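## Task

Place E01 on site 3 of carrier PC7, lying flat within the locators and with its well A1 at the corner labelled A1. Push the carrier into rail tracks 13-18 until the lamp behind those tracks comes on, and leave it seated down in the tracks. E07 and E10 stay in their nests, and sites 1 and 2 stay empty. Release everything and move the gripper away.

## Robot and tools

Robot: one arm with six revolute joints (waist, shoulder, elbow, wrist pitch, wrist yaw, wrist roll) and a two-finger parallel gripper. Its base sits above the scene-frame origin, which lies on the table surface; +z is up, and +y points left when facing along +x. The base may be slightly tilted relative to the table.

Scene layout: three nests in a line beside the apron, S1 closest to the robot. E07 (deep-well block) is in S1, E10 (384-well plate) in S2, E01 (96-well plate) in S3. Carrier PC7 lies loose on the apron in front of the rails and may be slid and squared up there; its site 1 is at the handle end. Tracks 1 to 18 are numbered on the apron, track 1 on the left as seen from the arm base. On each labelled item, well A1 sits at the labelled short end, in the corner farther from the labelled long side. Occasional disturbances may pull on a held part or shove a loose one.

Tool execute_actions, argument actions: a list holding zero or one item. Empty list: just report the current state. An item with rows (1 to 15 rows) and optional steps (1 to 15, default 15) is a motion; each row lasts one control step of 1/30 s, and the final row repeats if steps exceed the rows. An item with only steps (up to 300) is a wait measured from the previous result. Optional pictures (boolean) turns camera images on or off; they are included by default. A rejected call does nothing to the robot.

Each row is 7 numbers in [-1, 1] for the single arm: six joint offsets in column order, then the gripper opening. The joint numbers are scaled offsets, not poses: 1.0 equals 1.264 rad waist, 1.32 shoulder, 1.276 elbow, 1.83 wrist pitch, 1.686 wrist yaw, 2.022 wrist roll. They are measured from the joint angles in the most recent result that lists them; before any such result in the scene, and for later calls in the same reply, they count from where the robot stands when the action begins. They are never relative to the previous row. So a row of zeros drives the arm back to those reference angles; it is not a pause. The seventh number is an absolute opening: +1 fully open (pads 0.094 m apart), -1 closed.

Joint ranges (rad): waist -2.880 to 2.880, shoulder 0.000 to 3.142, elbow 0.000 to 3.019, wrist pitch -1.693 to 1.571, wrist yaw -1.571 to 1.571, wrist roll -2.094 to 2.094. Asking for more than 0.019 rad beyond a range end gets the call refused; true ends may differ by up to 0.019 rad, and targets past them are clipped, with a "joint sent to its limit" line (possibly referring to an earlier action). Absence of that line does not prove more room.

Speed: each joint target is held within a lead of its measured angle (0.264 waist, 0.32 shoulder, 0.276 elbow, 0.33 wrist pitch, 0.186 wrist yaw, 0.522 wrist roll rad), and targets that would shift the gripper over 70 mm from its current position are scaled down, so big moves take several actions. Tiny moves of a few mm may not register. The arm sags if sent zeros repeatedly: in a reply's first call send the offsets that return it to the desired angles, zeros in later calls, and increase the offset if a joint keeps falling short. Between calls the arm continues toward the last row's target until it nearly stops or a step is HELD.

Result lines: Joint positions and Joint velocities list the six joints (rad, rad/s) then finger gap (m, m/s). grip_measured is the finger opening on the command scale; it may be off by about 1 mm for the whole scene. To hold a part, command about 0.03 below grip_measured (less for a lighter grip); pads push about 50 to 62 N, less on parts under about 2 mm thick. HELD marks steps where your row was partly or fully not sent; "joint command not followed" means the clearance check altered targets (mounts and posts count as arm). Joint torques are raw drive outputs with offset, scale and noise, so read them cautiously. MOTOR HOT appears from 85 °C; at 100 °C an OVER-TEMPERATURE FAULT drops the arm, so avoid holding loads for long, including while composing a reply, since the simulation runs meanwhile.

Tool zoom_image: camera (cam_head_left, cam_head_right, cam_wrist) and region [x0, y0, x1, y1] in pixels of that camera's latest image, origin top-left, at most 504 by 504. Head cameras are 504x504 pinhole; cam_wrist is 616x616 fisheye.

Tool finished_scene: scene is the number of the current scene; it ends and grades that scene permanently and loads the next task. Replying without any tool call ends everything.

Avoid: dropping parts, knocking anything off the table, slamming or shoving hard, and ending the scene before the carrier is seated, lamp lit, and the gripper released and withdrawn.

Each tool is called after "Emit:" as a command line: name --argument value for each argument, lists and objects as JSON in quotes; but a table of rows of numbers goes row by row, as --pt "numbers of a row", without its own name.

## Session

Emit:
execute_actions --actions '[]'

Emit:
zoom_image --camera "cam_head_left" --region '[0,110,340,400]'

Scene clock: 0.00 s of 6600.00 s.
grip_measured=+1.000
Joint positions: [0.354 1.371 0.778 0.042 1.167 0.938 0.094]
Joint velocities: [ 0.005 -0.005 -0.017 -0.007 -0.007 -0.007  0.   ]
Joint torques (N m, as the arm reports them, + toward a larger angle): no reading
Motor temperatures (°C, as the motors report them): [21 22 25 23 19 22]

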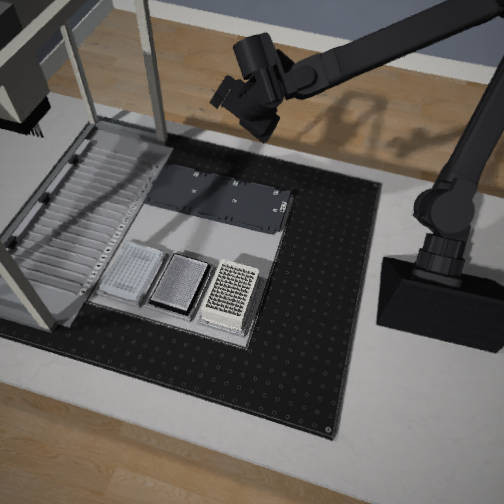

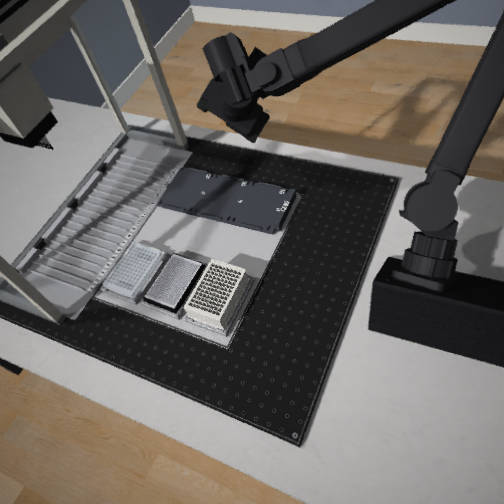

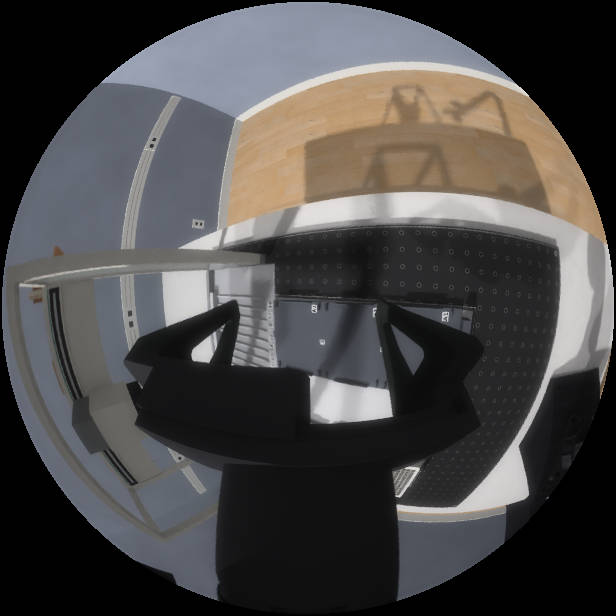

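Region (0, 110, 340, 400) of cam_head_left's 504x504 image, scaled by 1.482, with more detail than that image has; it fills the top 430 rows of this view, and the rest is white.

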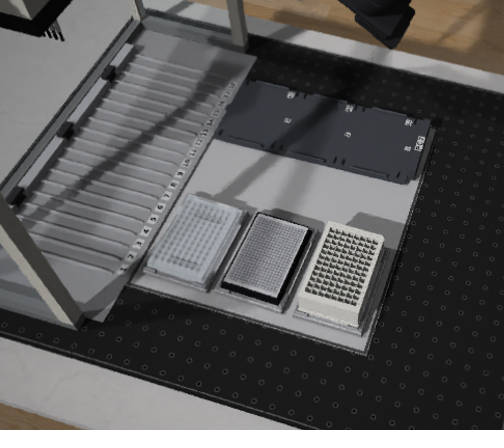

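Emit:
zoom_image --camera "cam_head_left" --region '[85,230,185,320]'

Emit:
zoom_image --camera "cam_head_right" --region '[90,230,270,345]'

Region (85, 230, 185, 320) of cam_head_left's 504x504 image, scaled by 5.040, with more detail than that image has; it fills the top 454 rows of this view, and the rest is white.

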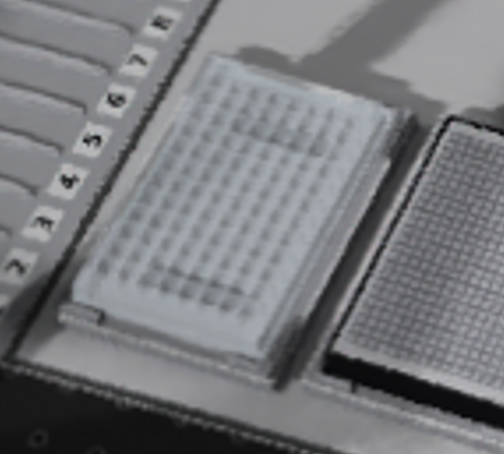

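Region (90, 230, 270, 345) of cam_head_right's 504x504 image, scaled by 2.800, with more detail than that image has; it fills the top 322 rows of this view, and the rest is white.

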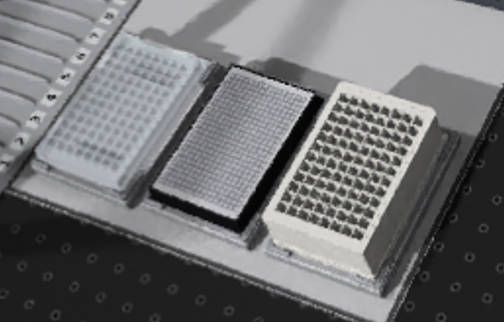

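Emit:
execute_actions --actions '[{"rows":[[0.02,0.02,0.05,-0.04,-0.02,0.04,1],[0.04,0.05,0.1,-0.08,-0.04,0.08,1],[0.06,0.09,0.15,-0.13,-0.06,0.12,1],[0.08,0.14,0.2,-0.18,-0.08,0.16,1],[0.1,0.19,0.25,-0.23,-0.1,0.2,1],[0.12,0.24,0.3,-0.28,-0.12,0.24,1],[0.135,0.29,0.35,-0.33,-0.14,0.28,1],[0.135,0.34,0.4,-0.38,-0.16,0.32,1],[0.135,0.39,0.45,-0.43,-0.18,0.36,1],[0.135,0.44,0.5,-0.48,-0.2,0.4,1],[0.135,0.49,0.55,-0.52,-0.22,0.44,1],[0.135,0.54,0.6,-0.56,-0.24,0.48,1],[0.135,0.59,0.65,-0.6,-0.256,0.52,1],[0.135,0.64,0.69,-0.6,-0.256,0.52,1],[0.135,0.69,0.715,-0.6,-0.256,0.52,1]]}]' --pictures false

Emit:
execute_actions --actions '[{"steps":20}]' --pictures false

Scene clock: 5.30 s of 6600.00 s.
grip_measured=+1.000
Joint positions: [ 0.51   1.966  1.437 -0.772  0.765  1.601  0.094]
Joint velocities: [ 0.112  1.812  1.668 -1.902 -0.286  1.473  0.   ]
Joint torques (N m, as the arm reports them, + toward a larger angle): [15.82 -8.27  9.    0.95 -0.05  0.06]
Motor temperatures (°C, as the motors report them): [21 22 26 23 19 22]
Steps of this call (steps 1 to 90: nothing new was sent; then 1.80 s passed at rest; steps 91 to 105: all 15 steps of this action). Readings (joint positions):
91: [0.354 1.371 0.780 0.031 1.153 0.949]
92: [0.357 1.374 0.791 -0.002 1.129 0.975]
94: [0.375 1.413 0.854 -0.119 1.073 1.050]
98: [0.441 1.577 1.057 -0.352 0.965 1.215]
105: the state above

Scene clock: 5.97 s of 6600.00 s.
grip_measured=+1.000
Joint positions: [ 0.516  2.294  1.655 -1.041  0.734  1.975  0.094]
Joint velocities: [-0.005 -0.024  0.002 -0.017 -0.007  0.022  0.   ]
Joint torques (N m, as the arm reports them, + toward a larger angle): [ 18.41 -14.05   9.58   0.33   0.12   0.09]
Motor temperatures (°C, as the motors report them): [21 22 26 23 19 22]
Steps of this call (steps 1 to 20: the robot went on to your last target). Readings (joint positions):
1: [0.513 2.028 1.492 -0.830 0.756 1.647]
2: [0.515 2.089 1.543 -0.880 0.749 1.695]
4: [0.516 2.201 1.631 -0.970 0.740 1.793]
8: [0.516 2.318 1.655 -1.030 0.734 1.904]
20: the state above

Emit:
execute_actions --actions '[{"rows":[[0,0.02,0.02,0,0,0,1],[0,0.03,0.02,0,0,0,1],[0,0.04,0.02,0,0,0,1],[0,0.05,0.02,0,0,0,1],[0,0.06,0.02,0,0,0,1],[0,0.07,0.02,0,0,0,1],[0,0.078,0.02,0,0,0.005,1]]}]'

Emit:
zoom_image --camera "cam_wrist" --region '[157,100,457,400]'

Scene clock: 8.73 s of 6600.00 s.
grip_measured=+1.000
Joint positions: [ 0.516  2.393  1.655 -1.041  0.734  1.981  0.094]
Joint velocities: [ 0.015  0.024 -0.012 -0.017  0.007 -0.007  0.   ]
Joint torques (N m, as the arm reports them, + toward a larger angle): [ 17.99 -13.48   8.47   0.68   0.05   0.06]
Motor temperatures (°C, as the motors report them): [21 22 27 23 19 22]
Steps of this call (steps 1 to 30: the robot went on to your last target; steps 31 to 68: nothing new was sent; steps 69 to 83: all 15 steps of this action). Readings (joint positions):
69: [0.516 2.294 1.655 -1.041 0.734 1.981]
70: [0.516 2.294 1.655 -1.041 0.734 1.981]
72: [0.516 2.299 1.655 -1.041 0.734 1.981]
76: [0.516 2.334 1.655 -1.041 0.734 1.981]
83: the state above

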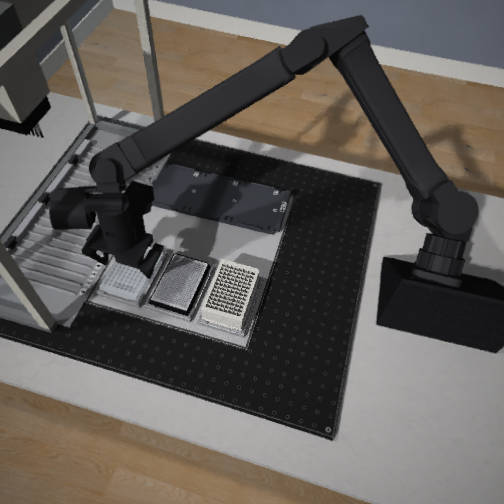

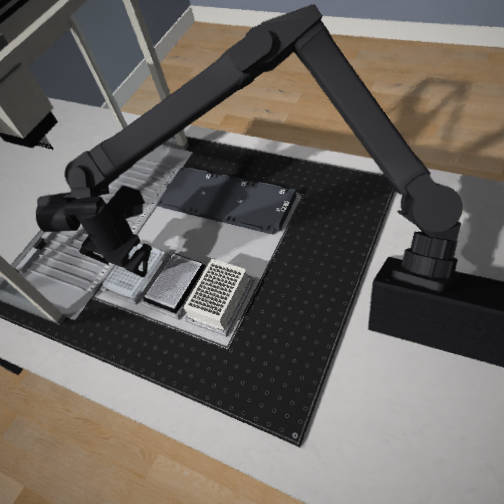

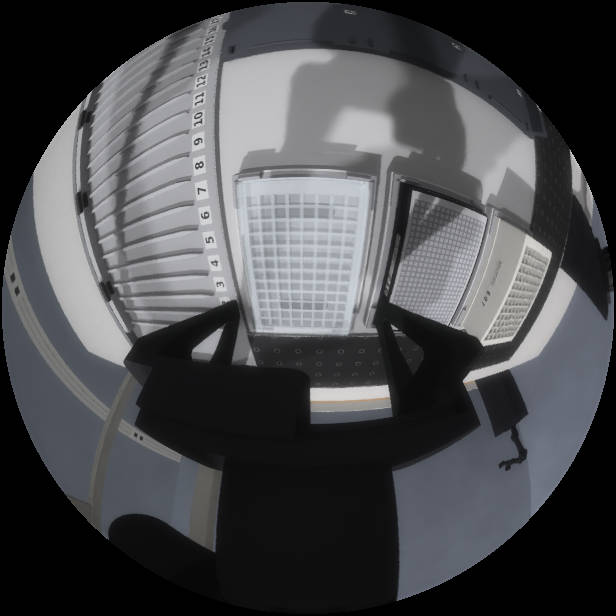

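Region (157, 100, 457, 400) of cam_wrist's 616x616 image, scaled by 1.680, with more detail than that image has.

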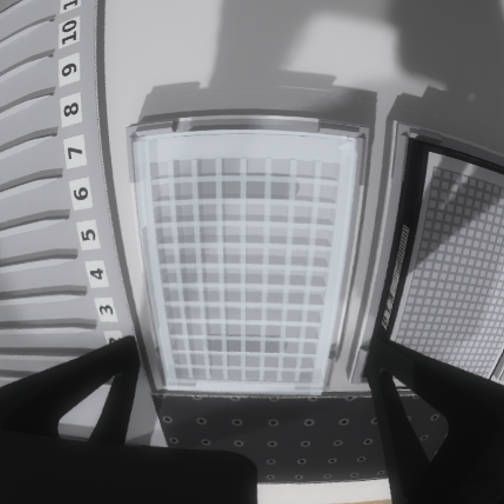

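Emit:
execute_actions --actions '[{"rows":[[-0.015,0.01,-0.008,0.015,0,-0.008,1],[-0.021,0.015,-0.013,0.022,0,-0.012,1],[-0.027,0.018,-0.018,0.03,0,-0.017,1],[-0.033,0.02,-0.023,0.038,0.005,-0.021,1],[-0.039,0.02,-0.028,0.045,0.006,-0.025,1],[-0.044,0.02,-0.033,0.052,0.006,-0.029,1]]}]'

Emit:
zoom_image --camera "cam_wrist" --region '[157,100,457,400]'

Scene clock: 14.37 s of 6600.00 s.
grip_measured=+1.000
Joint positions: [ 0.47   2.395  1.623 -0.964  0.742  1.934  0.094]
Joint velocities: [-0.034 -0.005 -0.017  0.007 -0.051 -0.066  0.   ]
Joint torques (N m, as the arm reports them, + toward a larger angle): [ 17.1  -11.85   5.17   1.24   0.11  -0.08]
Motor temperatures (°C, as the motors report them): [22 22 27 23 19 22]
Steps of this call (steps 1 to 15: the robot went on to your last target; steps 16 to 90: nothing new was sent; then 2.13 s passed at rest; steps 91 to 105: all 15 steps of this action). Readings (joint positions):
91: [0.516 2.394 1.655 -1.039 0.734 1.980]
92: [0.516 2.394 1.655 -1.034 0.734 1.977]
94: [0.514 2.394 1.650 -1.013 0.736 1.968]
98: [0.498 2.394 1.630 -0.971 0.740 1.947]
105: the state above

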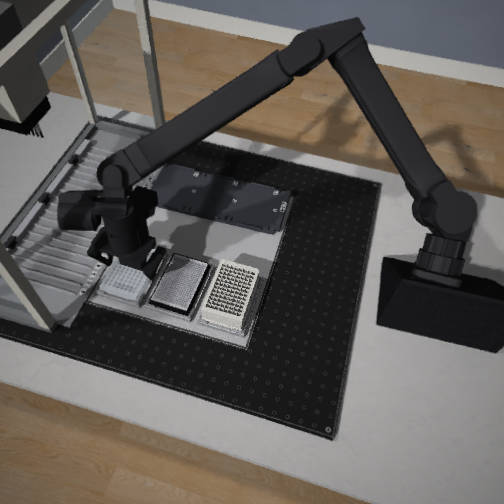

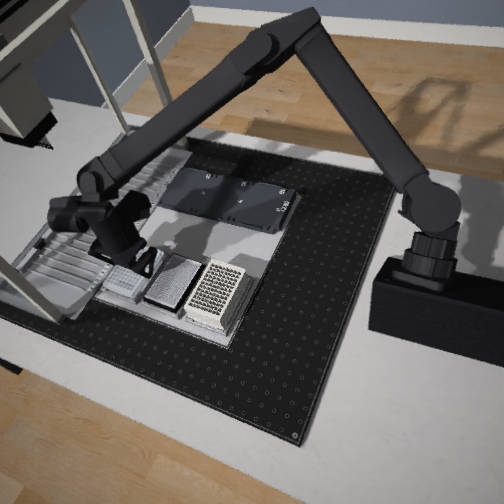

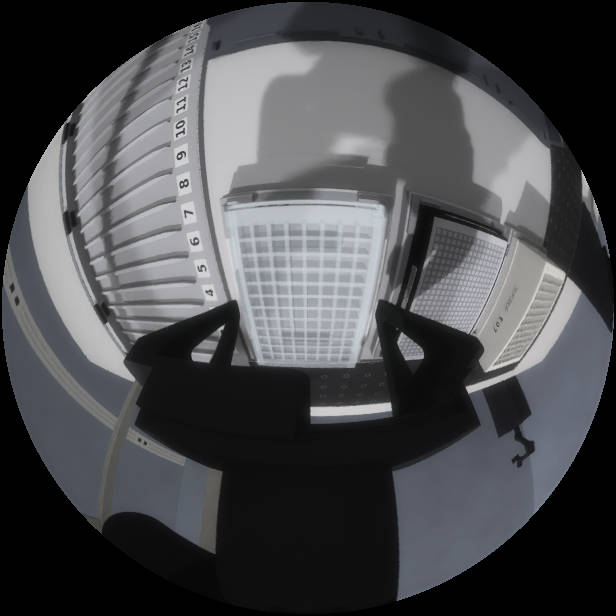

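Region (157, 100, 457, 400) of cam_wrist's 616x616 image, scaled by 1.680, with more detail than that image has.

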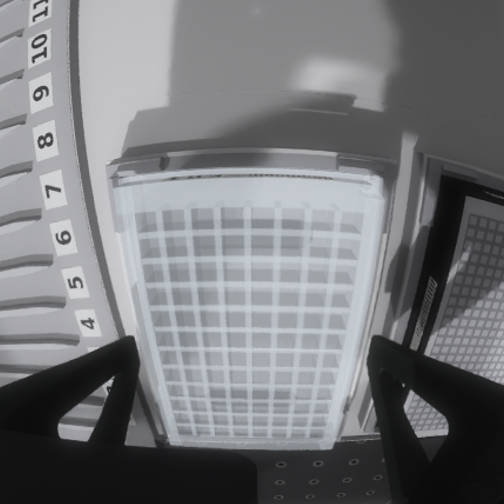

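Emit:
execute_actions --actions '[{"rows":[[-0.012,0.018,0,0.014,0,-0.01,1],[-0.015,0.022,0,0.018,0,-0.013,1],[-0.019,0.028,0,0.022,0,-0.013,1]]}]'

Emit:
zoom_image --camera "cam_wrist" --region '[157,100,457,400]'

Emit:
zoom_image --camera "cam_head_right" --region '[80,220,200,320]'

Scene clock: 16.77 s of 6600.00 s.
grip_measured=+1.000
Joint positions: [ 0.47   2.404  1.623 -0.941  0.742  1.917  0.094]
Joint velocities: [ 0.005 -0.005  0.002  0.002 -0.007 -0.007  0.   ]
Joint torques (N m, as the arm reports them, + toward a larger angle): [ 16.01 -11.41   6.     1.29   0.05  -0.11]
Motor temperatures (°C, as the motors report them): [22 22 27 23 19 22]
Steps of this call (steps 1 to 15: the robot went on to your last target; steps 16 to 57: nothing new was sent; steps 58 to 72: all 15 steps of this action). Readings (joint positions):
58: [0.470 2.395 1.623 -0.962 0.742 1.930]
59: [0.470 2.395 1.623 -0.959 0.742 1.927]
61: [0.470 2.396 1.623 -0.948 0.742 1.923]
65: [0.470 2.401 1.623 -0.941 0.742 1.919]
72: the state above

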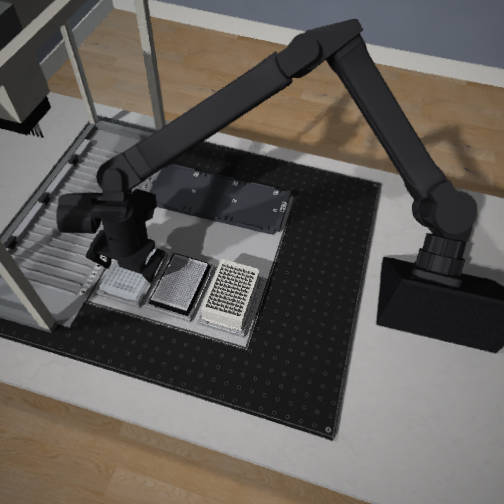

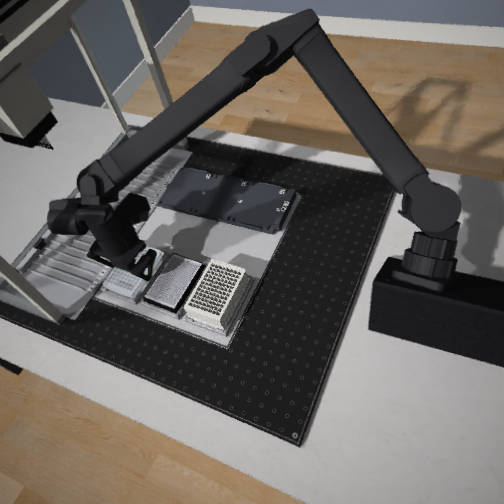

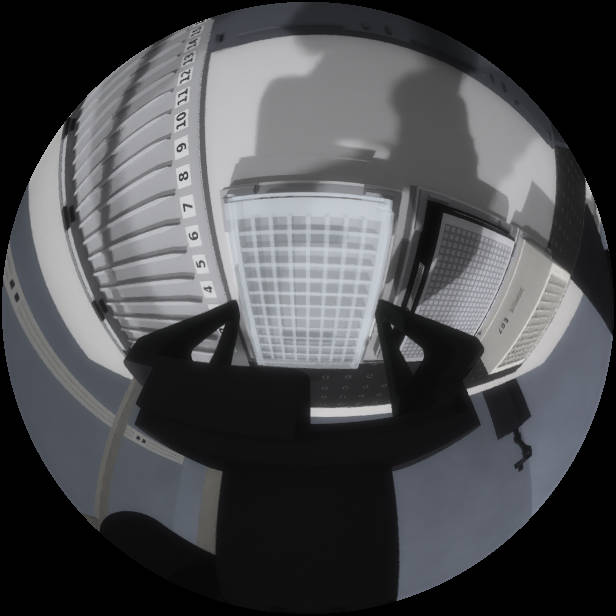

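Region (157, 100, 457, 400) of cam_wrist's 616x616 image, scaled by 1.680, with more detail than that image has.

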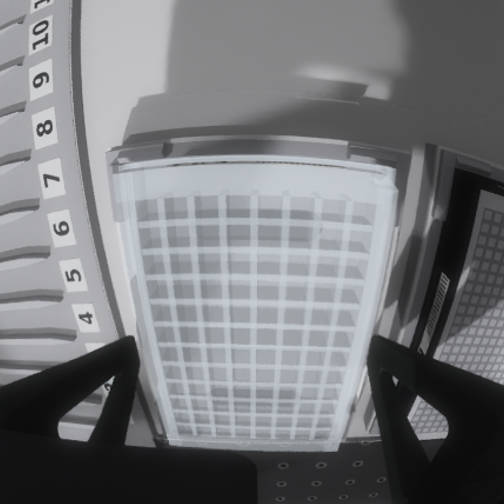

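Region (80, 220, 200, 320) of cam_head_right's 504x504 image, scaled by 4.200, with more detail than that image has.

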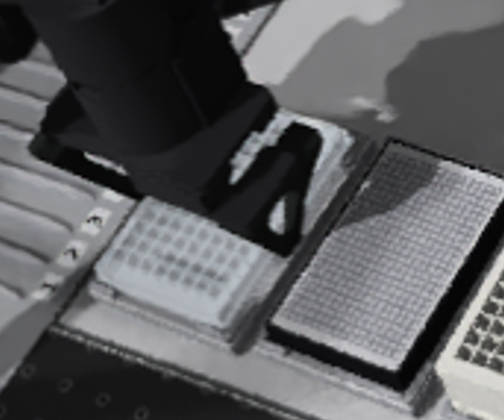

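Emit:
execute_actions --actions '[{"rows":[[0,0,0,0,0,0,0.86],[0,0,0,0,0,0,0.86],[-0.015,0.015,0,0,0,0,0.86],[-0.023,0.022,0,0,0,0,0.86]]}]'

Emit:
zoom_image --camera "cam_head_right" --region '[80,220,200,320]'

Scene clock: 19.47 s of 6600.00 s.
grip_measured=+0.861
Joint positions: [ 0.464  2.404  1.623 -0.941  0.741  1.917  0.087]
Joint velocities: [ 0.024 -0.015  0.002  0.002  0.081 -0.066  0.001]
Joint torques (N m, as the arm reports them, + toward a larger angle): [ 15.88 -11.31   5.99   0.7    0.06   0.01]
Motor temperatures (°C, as the motors report them): [22 22 27 23 19 22]
Steps of this call (steps 1 to 15: the robot went on to your last target; steps 16 to 66: nothing new was sent; steps 67 to 81: all 15 steps of this action). Readings (joint positions):
67: [0.470 2.404 1.623 -0.941 0.742 1.917]
68: [0.470 2.404 1.623 -0.941 0.742 1.917]
70: [0.469 2.404 1.623 -0.941 0.742 1.917]
74: [0.466 2.404 1.623 -0.941 0.742 1.917]
81: the state above

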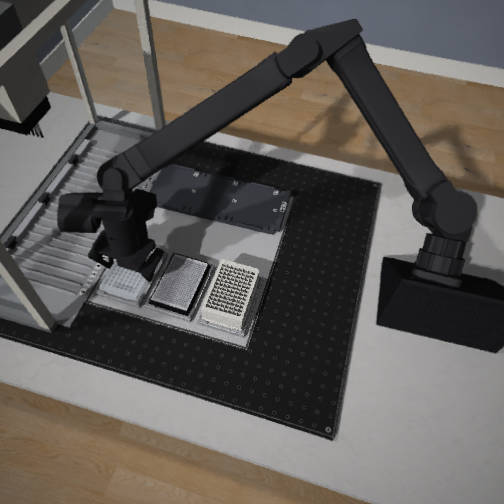

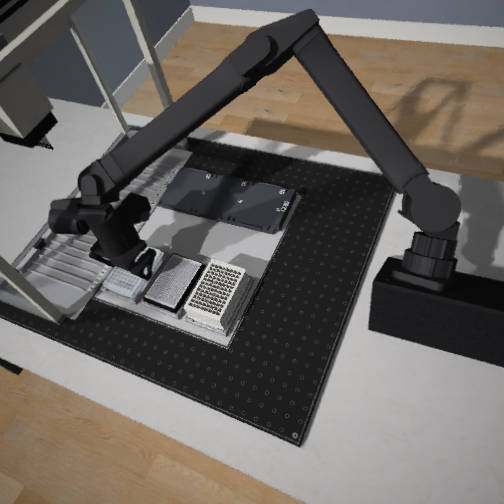

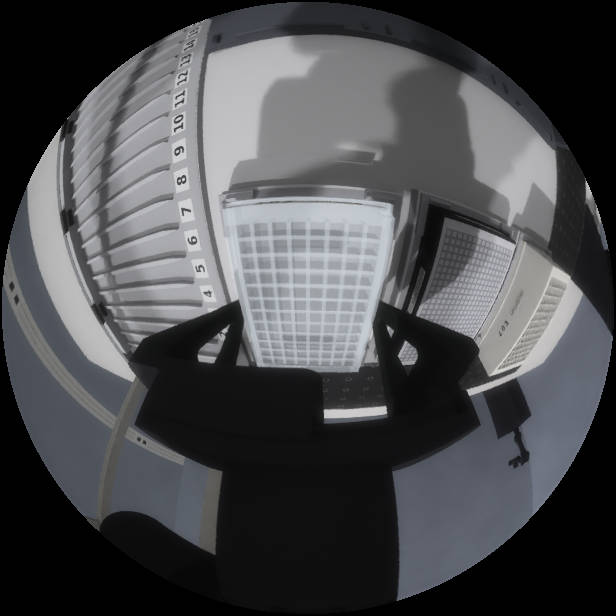

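Region (80, 220, 200, 320) of cam_head_right's 504x504 image, scaled by 4.200, with more detail than that image has.

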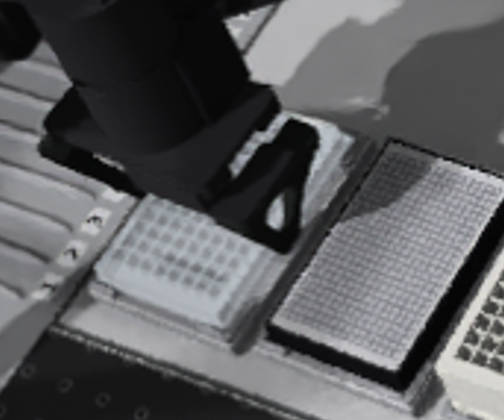

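Emit:
execute_actions --actions '[{"rows":[[-0.015,0.028,0,0,0,0,0.86]],"steps":10}]' --pictures false

Emit:
execute_actions --actions '[{"rows":[[0,0,0,0,0,0,0.83],[0,0,0,0,0,0,0.8],[0,0,0,0,0,0,0.77],[0,0,0,0,0,0,0.74],[0,0,0,0,0,0,0.71],[0,0,0,0,0,0,0.69]],"steps":10}]' --pictures false

Emit:
execute_actions --actions '[{"rows":[[0.018,-0.016,0.03,-0.01,0,0.005,0.69],[0.023,-0.02,0.036,-0.02,0,0.01,0.69],[0.028,-0.024,0.042,-0.03,0,0.015,0.69],[0.033,-0.028,0.048,-0.04,0,0.02,0.69],[0.038,-0.032,0.054,-0.053,0,0.025,0.69],[0.043,-0.036,0.06,-0.065,0,0.03,0.69]]}]'

Emit:
zoom_image --camera "cam_head_right" --region '[60,200,200,320]'

Scene clock: 23.40 s of 6600.00 s.
grip_measured=+0.861
Joint positions: [ 0.464  2.404  1.623 -0.941  0.741  1.917  0.087]
Joint velocities: [-0.024  0.005  0.022  0.002 -0.007  0.066 -0.001]
Joint torques (N m, as the arm reports them, + toward a larger angle): [ 16.43 -10.97   5.97   0.7    0.04   0.  ]
Motor temperatures (°C, as the motors report them): [22 22 27 23 19 22]
Steps of this call (steps 1 to 15: the robot went on to your last target; steps 16 to 90: nothing new was sent; then 0.60 s passed at rest; steps 91 to 100: all 10 steps of this action). Readings (joint positions):
91: [0.464 2.404 1.623 -0.941 0.741 1.917]
92: [0.464 2.404 1.623 -0.941 0.741 1.917]
94: [0.464 2.404 1.623 -0.941 0.741 1.917]
98: [0.464 2.404 1.623 -0.941 0.741 1.917]
100: the state above

Scene clock: 23.73 s of 6600.00 s.
grip_measured=+0.747
Joint positions: [ 0.464  2.404  1.623 -0.942  0.741  1.917  0.082]
Joint velocities: [-0.024 -0.005 -0.007  0.007  0.007 -0.081 -0.001]
Joint torques (N m, as the arm reports them, + toward a larger angle): [ 18.08 -13.81   5.92   0.73   0.06   0.  ]
Motor temperatures (°C, as the motors report them): [22 22 27 23 19 22]
Steps of this call (steps 1 to 10: all 10 steps of this action). Readings (joint positions):
1: [0.464 2.404 1.623 -0.941 0.741 1.917]
2: [0.464 2.404 1.623 -0.941 0.741 1.917]
4: [0.464 2.404 1.623 -0.942 0.741 1.917]
8: [0.464 2.404 1.623 -0.942 0.741 1.917]
10: the state above

Scene clock: 24.23 s of 6600.00 s.
grip_measured=+0.747
Joint positions: [ 0.511  2.375  1.658 -1.044  0.74   1.965  0.082]
Joint velocities: [ 0.005 -0.034  0.032 -0.002 -0.007 -0.051 -0.001]
Joint torques (N m, as the arm reports them, + toward a larger angle): [ 18.58 -15.11   9.77   0.13   0.09   0.1 ]
Motor temperatures (°C, as the motors report them): [22 22 27 23 19 22]
Steps of this call (steps 1 to 15: all 15 steps of this action). Readings (joint positions):
1: [0.465 2.404 1.623 -0.943 0.741 1.917]
2: [0.466 2.404 1.624 -0.947 0.741 1.919]
4: [0.468 2.404 1.631 -0.965 0.741 1.928]
8: [0.485 2.396 1.648 -1.030 0.740 1.950]
15: the state above

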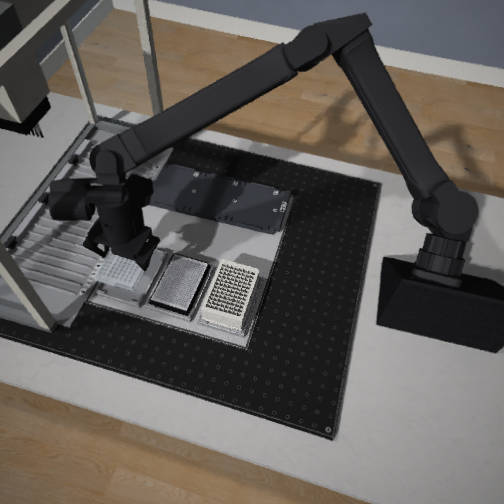

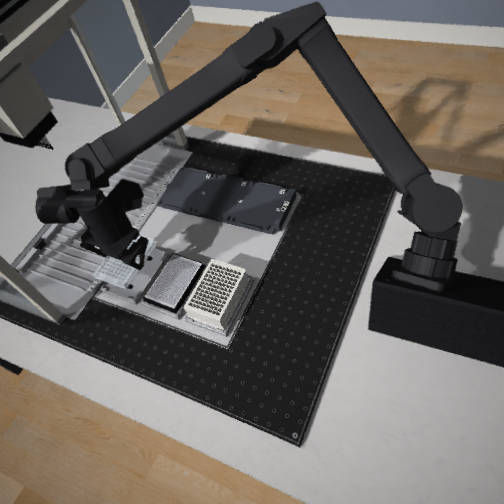

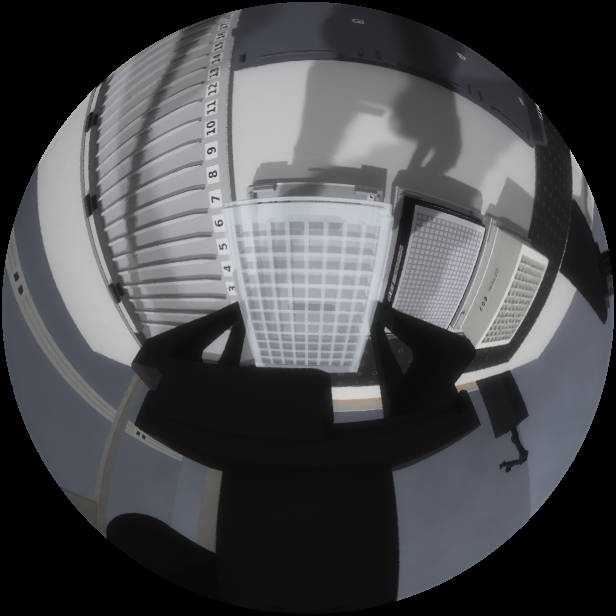

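Region (60, 200, 200, 320) of cam_head_right's 504x504 image, scaled by 3.600, with more detail than that image has; it fills the top 432 rows of this view, and the rest is white.

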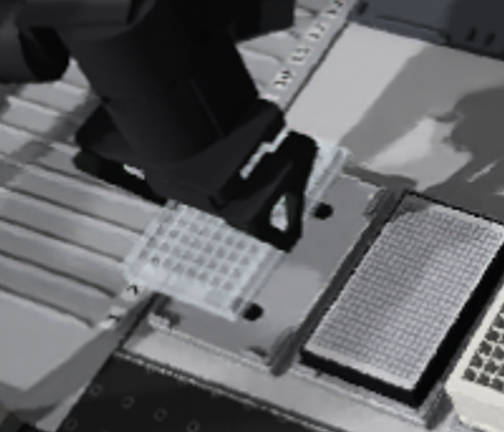

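Emit:
execute_actions --actions '[{"rows":[[-0.005,-0.02,0,0,0,-0.01,0.69],[-0.015,-0.032,0,0,0,-0.02,0.69],[-0.03,-0.048,0,0,0,-0.035,0.69],[-0.048,-0.066,-0.01,0,0,-0.05,0.69],[-0.068,-0.086,-0.01,0,0,-0.065,0.69],[-0.088,-0.106,-0.02,0,0.005,-0.08,0.69],[-0.108,-0.126,-0.02,0,0.005,-0.095,0.69],[-0.128,-0.146,-0.03,0,0.005,-0.11,0.69],[-0.148,-0.166,-0.03,0,0.01,-0.125,0.69],[-0.168,-0.186,-0.035,0,0.01,-0.14,0.69],[-0.188,-0.204,-0.04,0.01,0.012,-0.155,0.69],[-0.205,-0.22,-0.045,0.01,0.012,-0.17,0.69],[-0.22,-0.232,-0.047,0.012,0.012,-0.18,0.69],[-0.23,-0.242,-0.047,0.012,0.012,-0.19,0.69],[-0.236,-0.248,-0.047,0.012,0.012,-0.193,0.69]]}]' --pictures false

Emit:
execute_actions --actions '[{"steps":20}]'

Emit:
zoom_image --camera "cam_wrist" --region '[157,100,457,400]'

Scene clock: 29.07 s of 6600.00 s.
grip_measured=+0.747
Joint positions: [ 0.345  2.187  1.63  -1.044  0.751  1.755  0.082]
Joint velocities: [-0.64  -0.62  -0.051 -0.012 -0.007 -0.579 -0.   ]
Joint torques (N m, as the arm reports them, + toward a larger angle): [ 15.91 -15.05   5.07   1.14   0.16  -0.05]
Motor temperatures (°C, as the motors report them): [22 23 27 23 19 22]
Steps of this call (steps 1 to 15: the robot went on to your last target; steps 16 to 90: nothing new was sent; then 1.33 s passed at rest; steps 91 to 105: all 15 steps of this action). Readings (joint positions):
91: [0.511 2.375 1.659 -1.044 0.740 1.966]
92: [0.511 2.373 1.659 -1.044 0.740 1.961]
94: [0.508 2.367 1.657 -1.044 0.740 1.936]
98: [0.474 2.319 1.643 -1.044 0.740 1.875]
105: the state above

Scene clock: 29.73 s of 6600.00 s.
grip_measured=+0.747
Joint positions: [ 0.198  2.027  1.608 -1.038  0.762  1.586  0.082]
Joint velocities: [ 0.005 -0.024 -0.002  0.007  0.022 -0.022  0.   ]
Joint torques (N m, as the arm reports them, + toward a larger angle): [ 18.44 -11.27   5.39   1.3   -0.03  -0.09]
Motor temperatures (°C, as the motors report them): [22 23 27 23 19 22]
Steps of this call (steps 1 to 20: the robot went on to your last target). Readings (joint positions):
1: [0.324 2.166 1.628 -1.044 0.752 1.735]
2: [0.301 2.144 1.625 -1.043 0.754 1.713]
4: [0.255 2.099 1.618 -1.040 0.757 1.669]
8: [0.190 2.037 1.617 -1.038 0.762 1.618]
20: the state above

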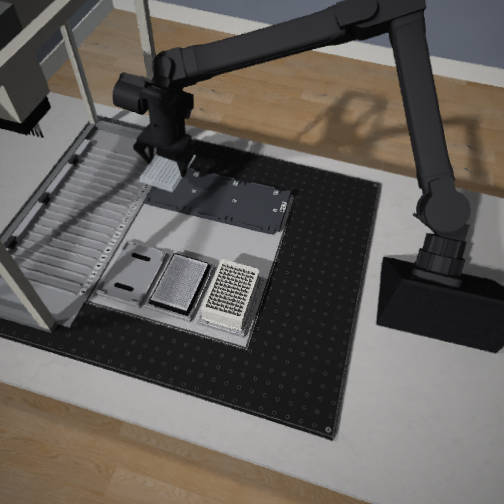

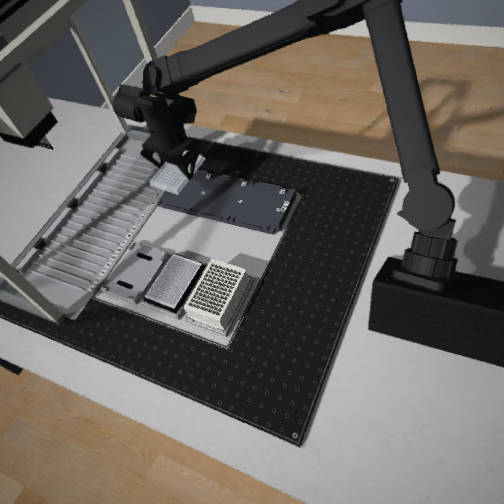

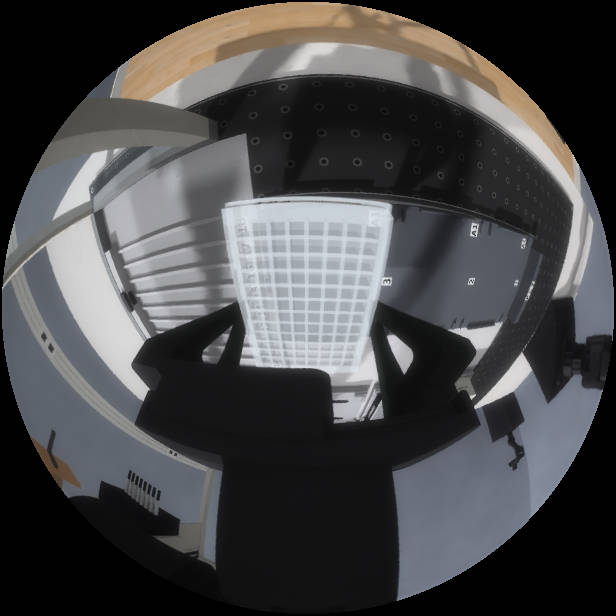

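Region (157, 100, 457, 400) of cam_wrist's 616x616 image, scaled by 1.680, with more detail than that image has.

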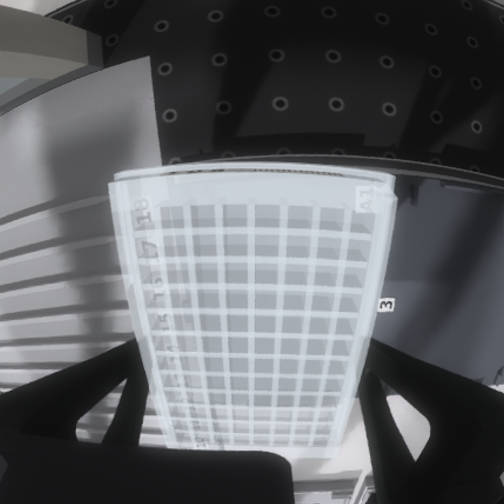

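Emit:
execute_actions --actions '[{"rows":[[-0.01,0.015,-0.01,0.012,0,-0.008,0.69],[-0.013,0.018,-0.018,0.018,0,-0.011,0.69],[-0.016,0.021,-0.026,0.025,0,-0.014,0.69],[-0.019,0.024,-0.034,0.031,0,-0.017,0.69],[-0.022,0.027,-0.042,0.037,0,-0.02,0.69],[-0.022,0.03,-0.049,0.043,0,-0.022,0.69],[-0.022,0.03,-0.054,0.049,0,-0.022,0.69]]}]'

Emit:
zoom_image --camera "cam_wrist" --region '[187,130,427,290]'

Emit:
zoom_image --camera "cam_head_left" --region '[120,130,240,230]'

Scene clock: 37.30 s of 6600.00 s.
grip_measured=+0.747
Joint positions: [ 0.188  2.051  1.546 -0.967  0.762  1.552  0.082]
Joint velocities: [-0.024 -0.005 -0.007 -0.007 -0.095  0.066 -0.001]
Joint torques (N m, as the arm reports them, + toward a larger angle): [ 15.58 -11.79   5.26   1.27   0.05  -0.1 ]
Motor temperatures (°C, as the motors report them): [22 23 27 23 19 22]
Steps of this call (steps 1 to 15: the robot went on to your last target; steps 16 to 90: nothing new was sent; then 4.07 s passed at rest; steps 91 to 105: all 15 steps of this action). Readings (joint positions):
91: [0.198 2.027 1.608 -1.037 0.762 1.582]
92: [0.198 2.027 1.606 -1.033 0.762 1.581]
94: [0.198 2.027 1.597 -1.015 0.762 1.574]
98: [0.194 2.031 1.560 -0.977 0.762 1.560]
105: the state above

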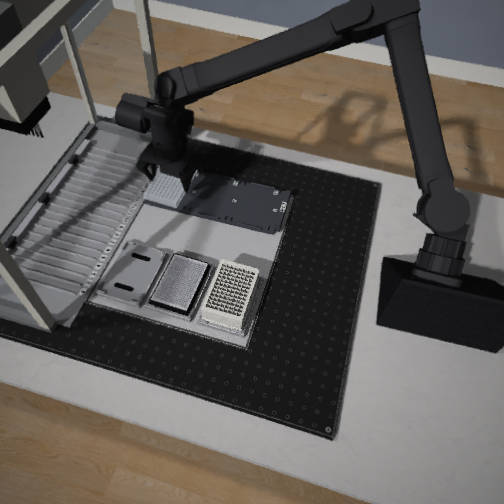

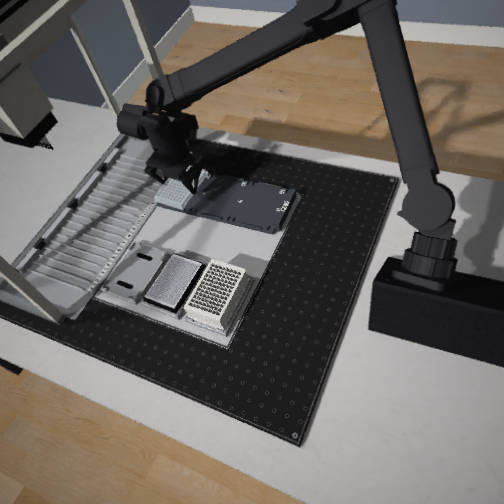

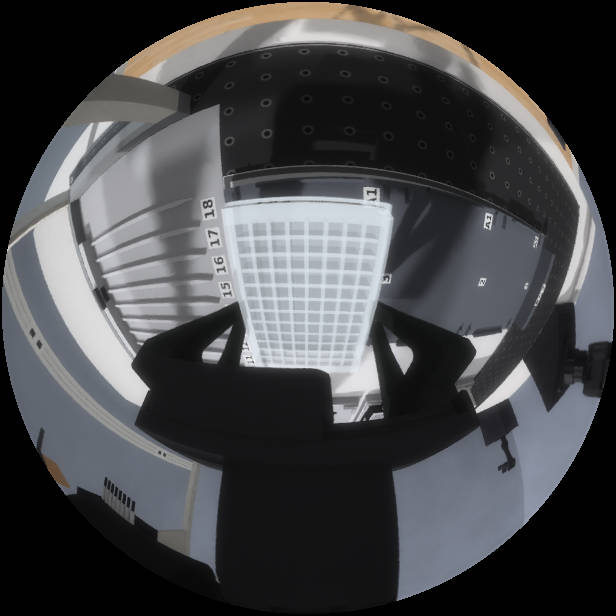

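Region (187, 130, 427, 290) of cam_wrist's 616x616 image, scaled by 2.100, with more detail than that image has.

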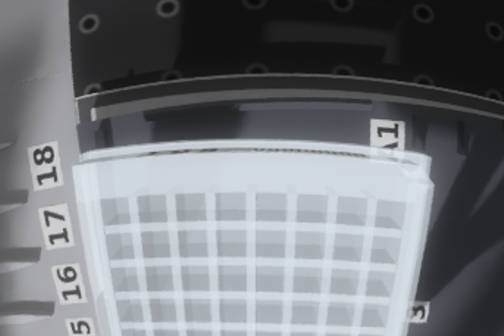

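Region (120, 130, 240, 230) of cam_head_left's 504x504 image, scaled by 4.200, with more detail than that image has.

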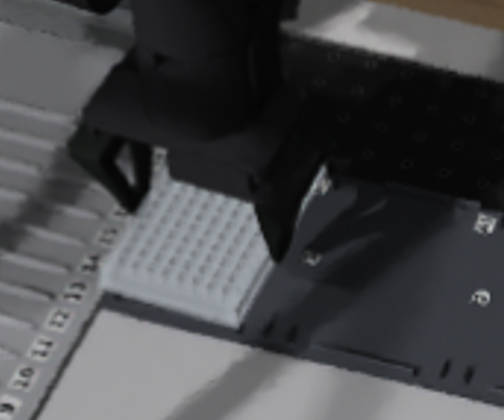

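Emit:
execute_actions --actions '[{"rows":[[-0.016,0,0,-0.01,0,-0.015,0.69],[-0.021,0,0,-0.013,0,-0.025,0.69],[-0.025,0,0,-0.013,0,-0.025,0.69]]}]'

Emit:
zoom_image --camera "cam_wrist" --region '[187,130,427,290]'

Emit:
zoom_image --camera "cam_head_left" --region '[120,130,240,230]'

Scene clock: 40.43 s of 6600.00 s.
grip_measured=+0.747
Joint positions: [ 0.172  2.051  1.546 -0.975  0.762  1.512  0.082]
Joint velocities: [ 0.005 -0.015 -0.027  0.002 -0.007  0.022  0.   ]
Joint torques (N m, as the arm reports them, + toward a larger angle): [ 15.52 -12.86   5.8    0.15   0.06  -0.1 ]
Motor temperatures (°C, as the motors report them): [22 23 27 23 19 22]
Steps of this call (steps 1 to 15: the robot went on to your last target; steps 16 to 79: nothing new was sent; steps 80 to 94: all 15 steps of this action). Readings (joint positions):
80: [0.188 2.051 1.546 -0.966 0.762 1.547]
81: [0.187 2.051 1.546 -0.968 0.762 1.541]
83: [0.186 2.051 1.546 -0.972 0.762 1.529]
87: [0.178 2.051 1.546 -0.974 0.762 1.518]
94: the state above

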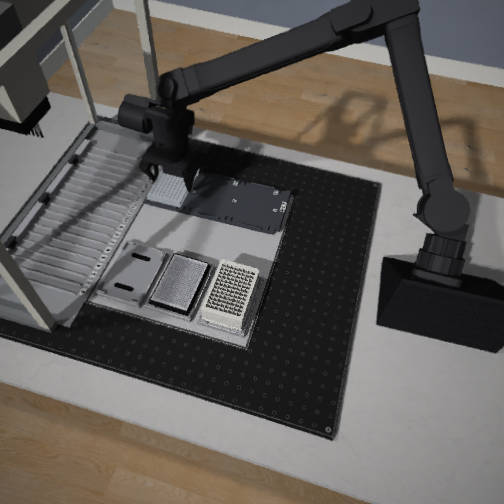

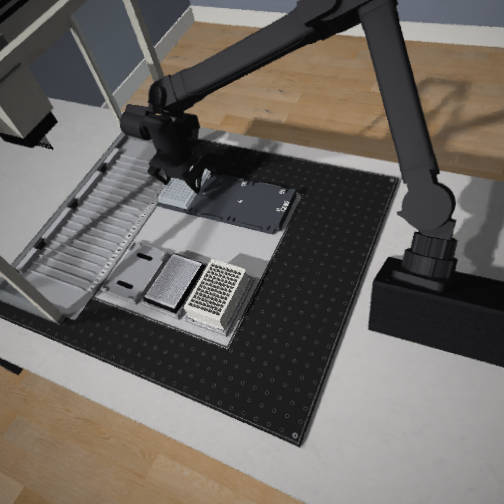

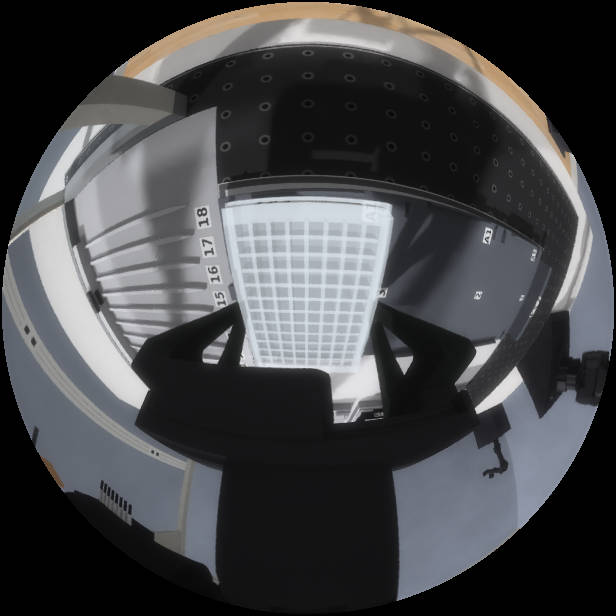

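Region (187, 130, 427, 290) of cam_wrist's 616x616 image, scaled by 2.100, with more detail than that image has.

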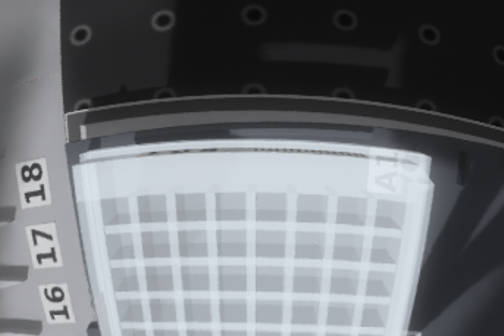

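Region (120, 130, 240, 230) of cam_head_left's 504x504 image, scaled by 4.200, with more detail than that image has.

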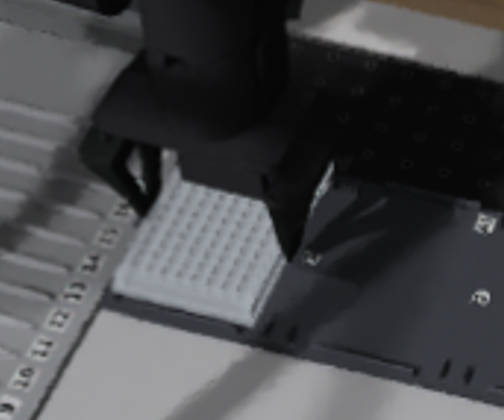

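Emit:
execute_actions --actions '[{"rows":[[-0.012,0,-0.01,0.015,0,-0.008,0.69],[-0.016,0,-0.015,0.022,0,-0.011,0.69],[-0.021,0,-0.021,0.029,0,-0.013,0.69]]}]'

Emit:
zoom_image --camera "cam_wrist" --region '[187,130,427,290]'

Emit:
zoom_image --camera "cam_head_left" --region '[120,130,240,230]'

Scene clock: 42.33 s of 6600.00 s.
grip_measured=+0.747
Joint positions: [ 0.171  2.051  1.536 -0.944  0.764  1.499  0.082]
Joint velocities: [-0.005 -0.005 -0.002 -0.002  0.022  0.007 -0.001]
Joint torques (N m, as the arm reports them, + toward a larger angle): [ 14.67 -12.58   4.39   1.45   0.    -0.13]
Motor temperatures (°C, as the motors report them): [22 23 27 23 19 22]
Steps of this call (steps 1 to 15: the robot went on to your last target; steps 16 to 42: nothing new was sent; steps 43 to 57: all 15 steps of this action). Readings (joint positions):
43: [0.172 2.051 1.546 -0.973 0.762 1.509]
44: [0.172 2.051 1.545 -0.967 0.762 1.507]
46: [0.172 2.051 1.539 -0.950 0.762 1.502]
50: [0.171 2.051 1.536 -0.944 0.764 1.499]
57: the state above

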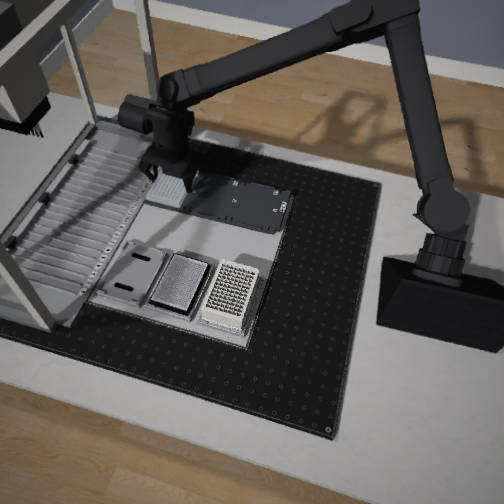

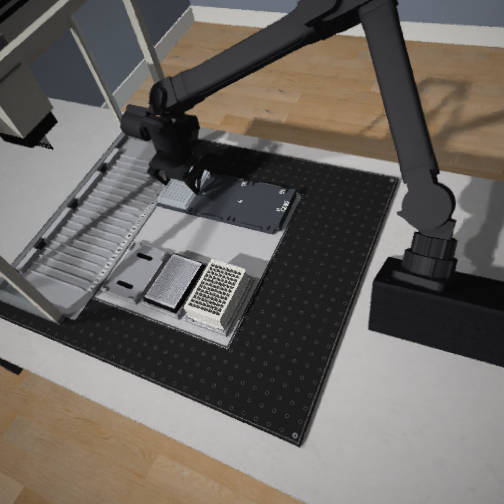

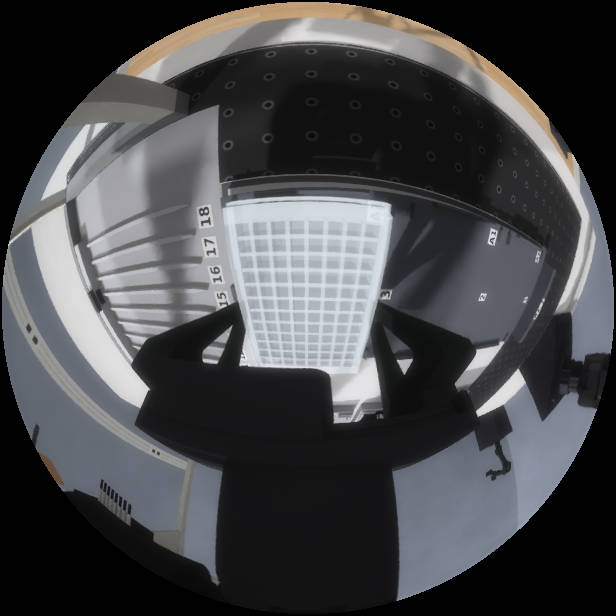

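Region (187, 130, 427, 290) of cam_wrist's 616x616 image, scaled by 2.100, with more detail than that image has.

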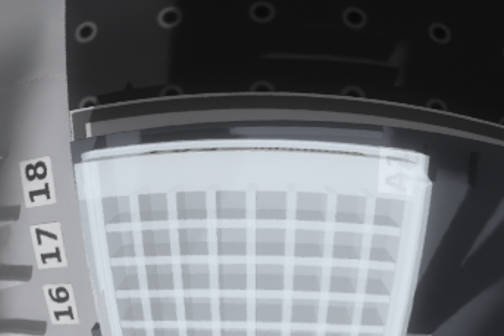

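Region (120, 130, 240, 230) of cam_head_left's 504x504 image, scaled by 4.200, with more detail than that image has.

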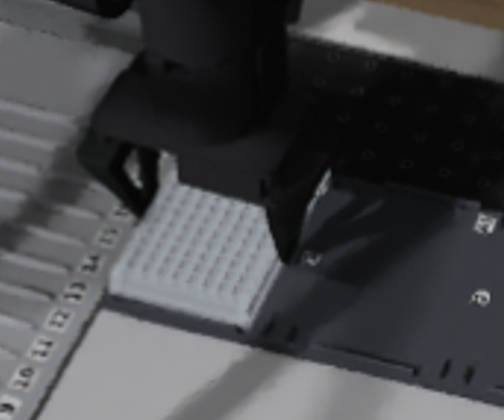

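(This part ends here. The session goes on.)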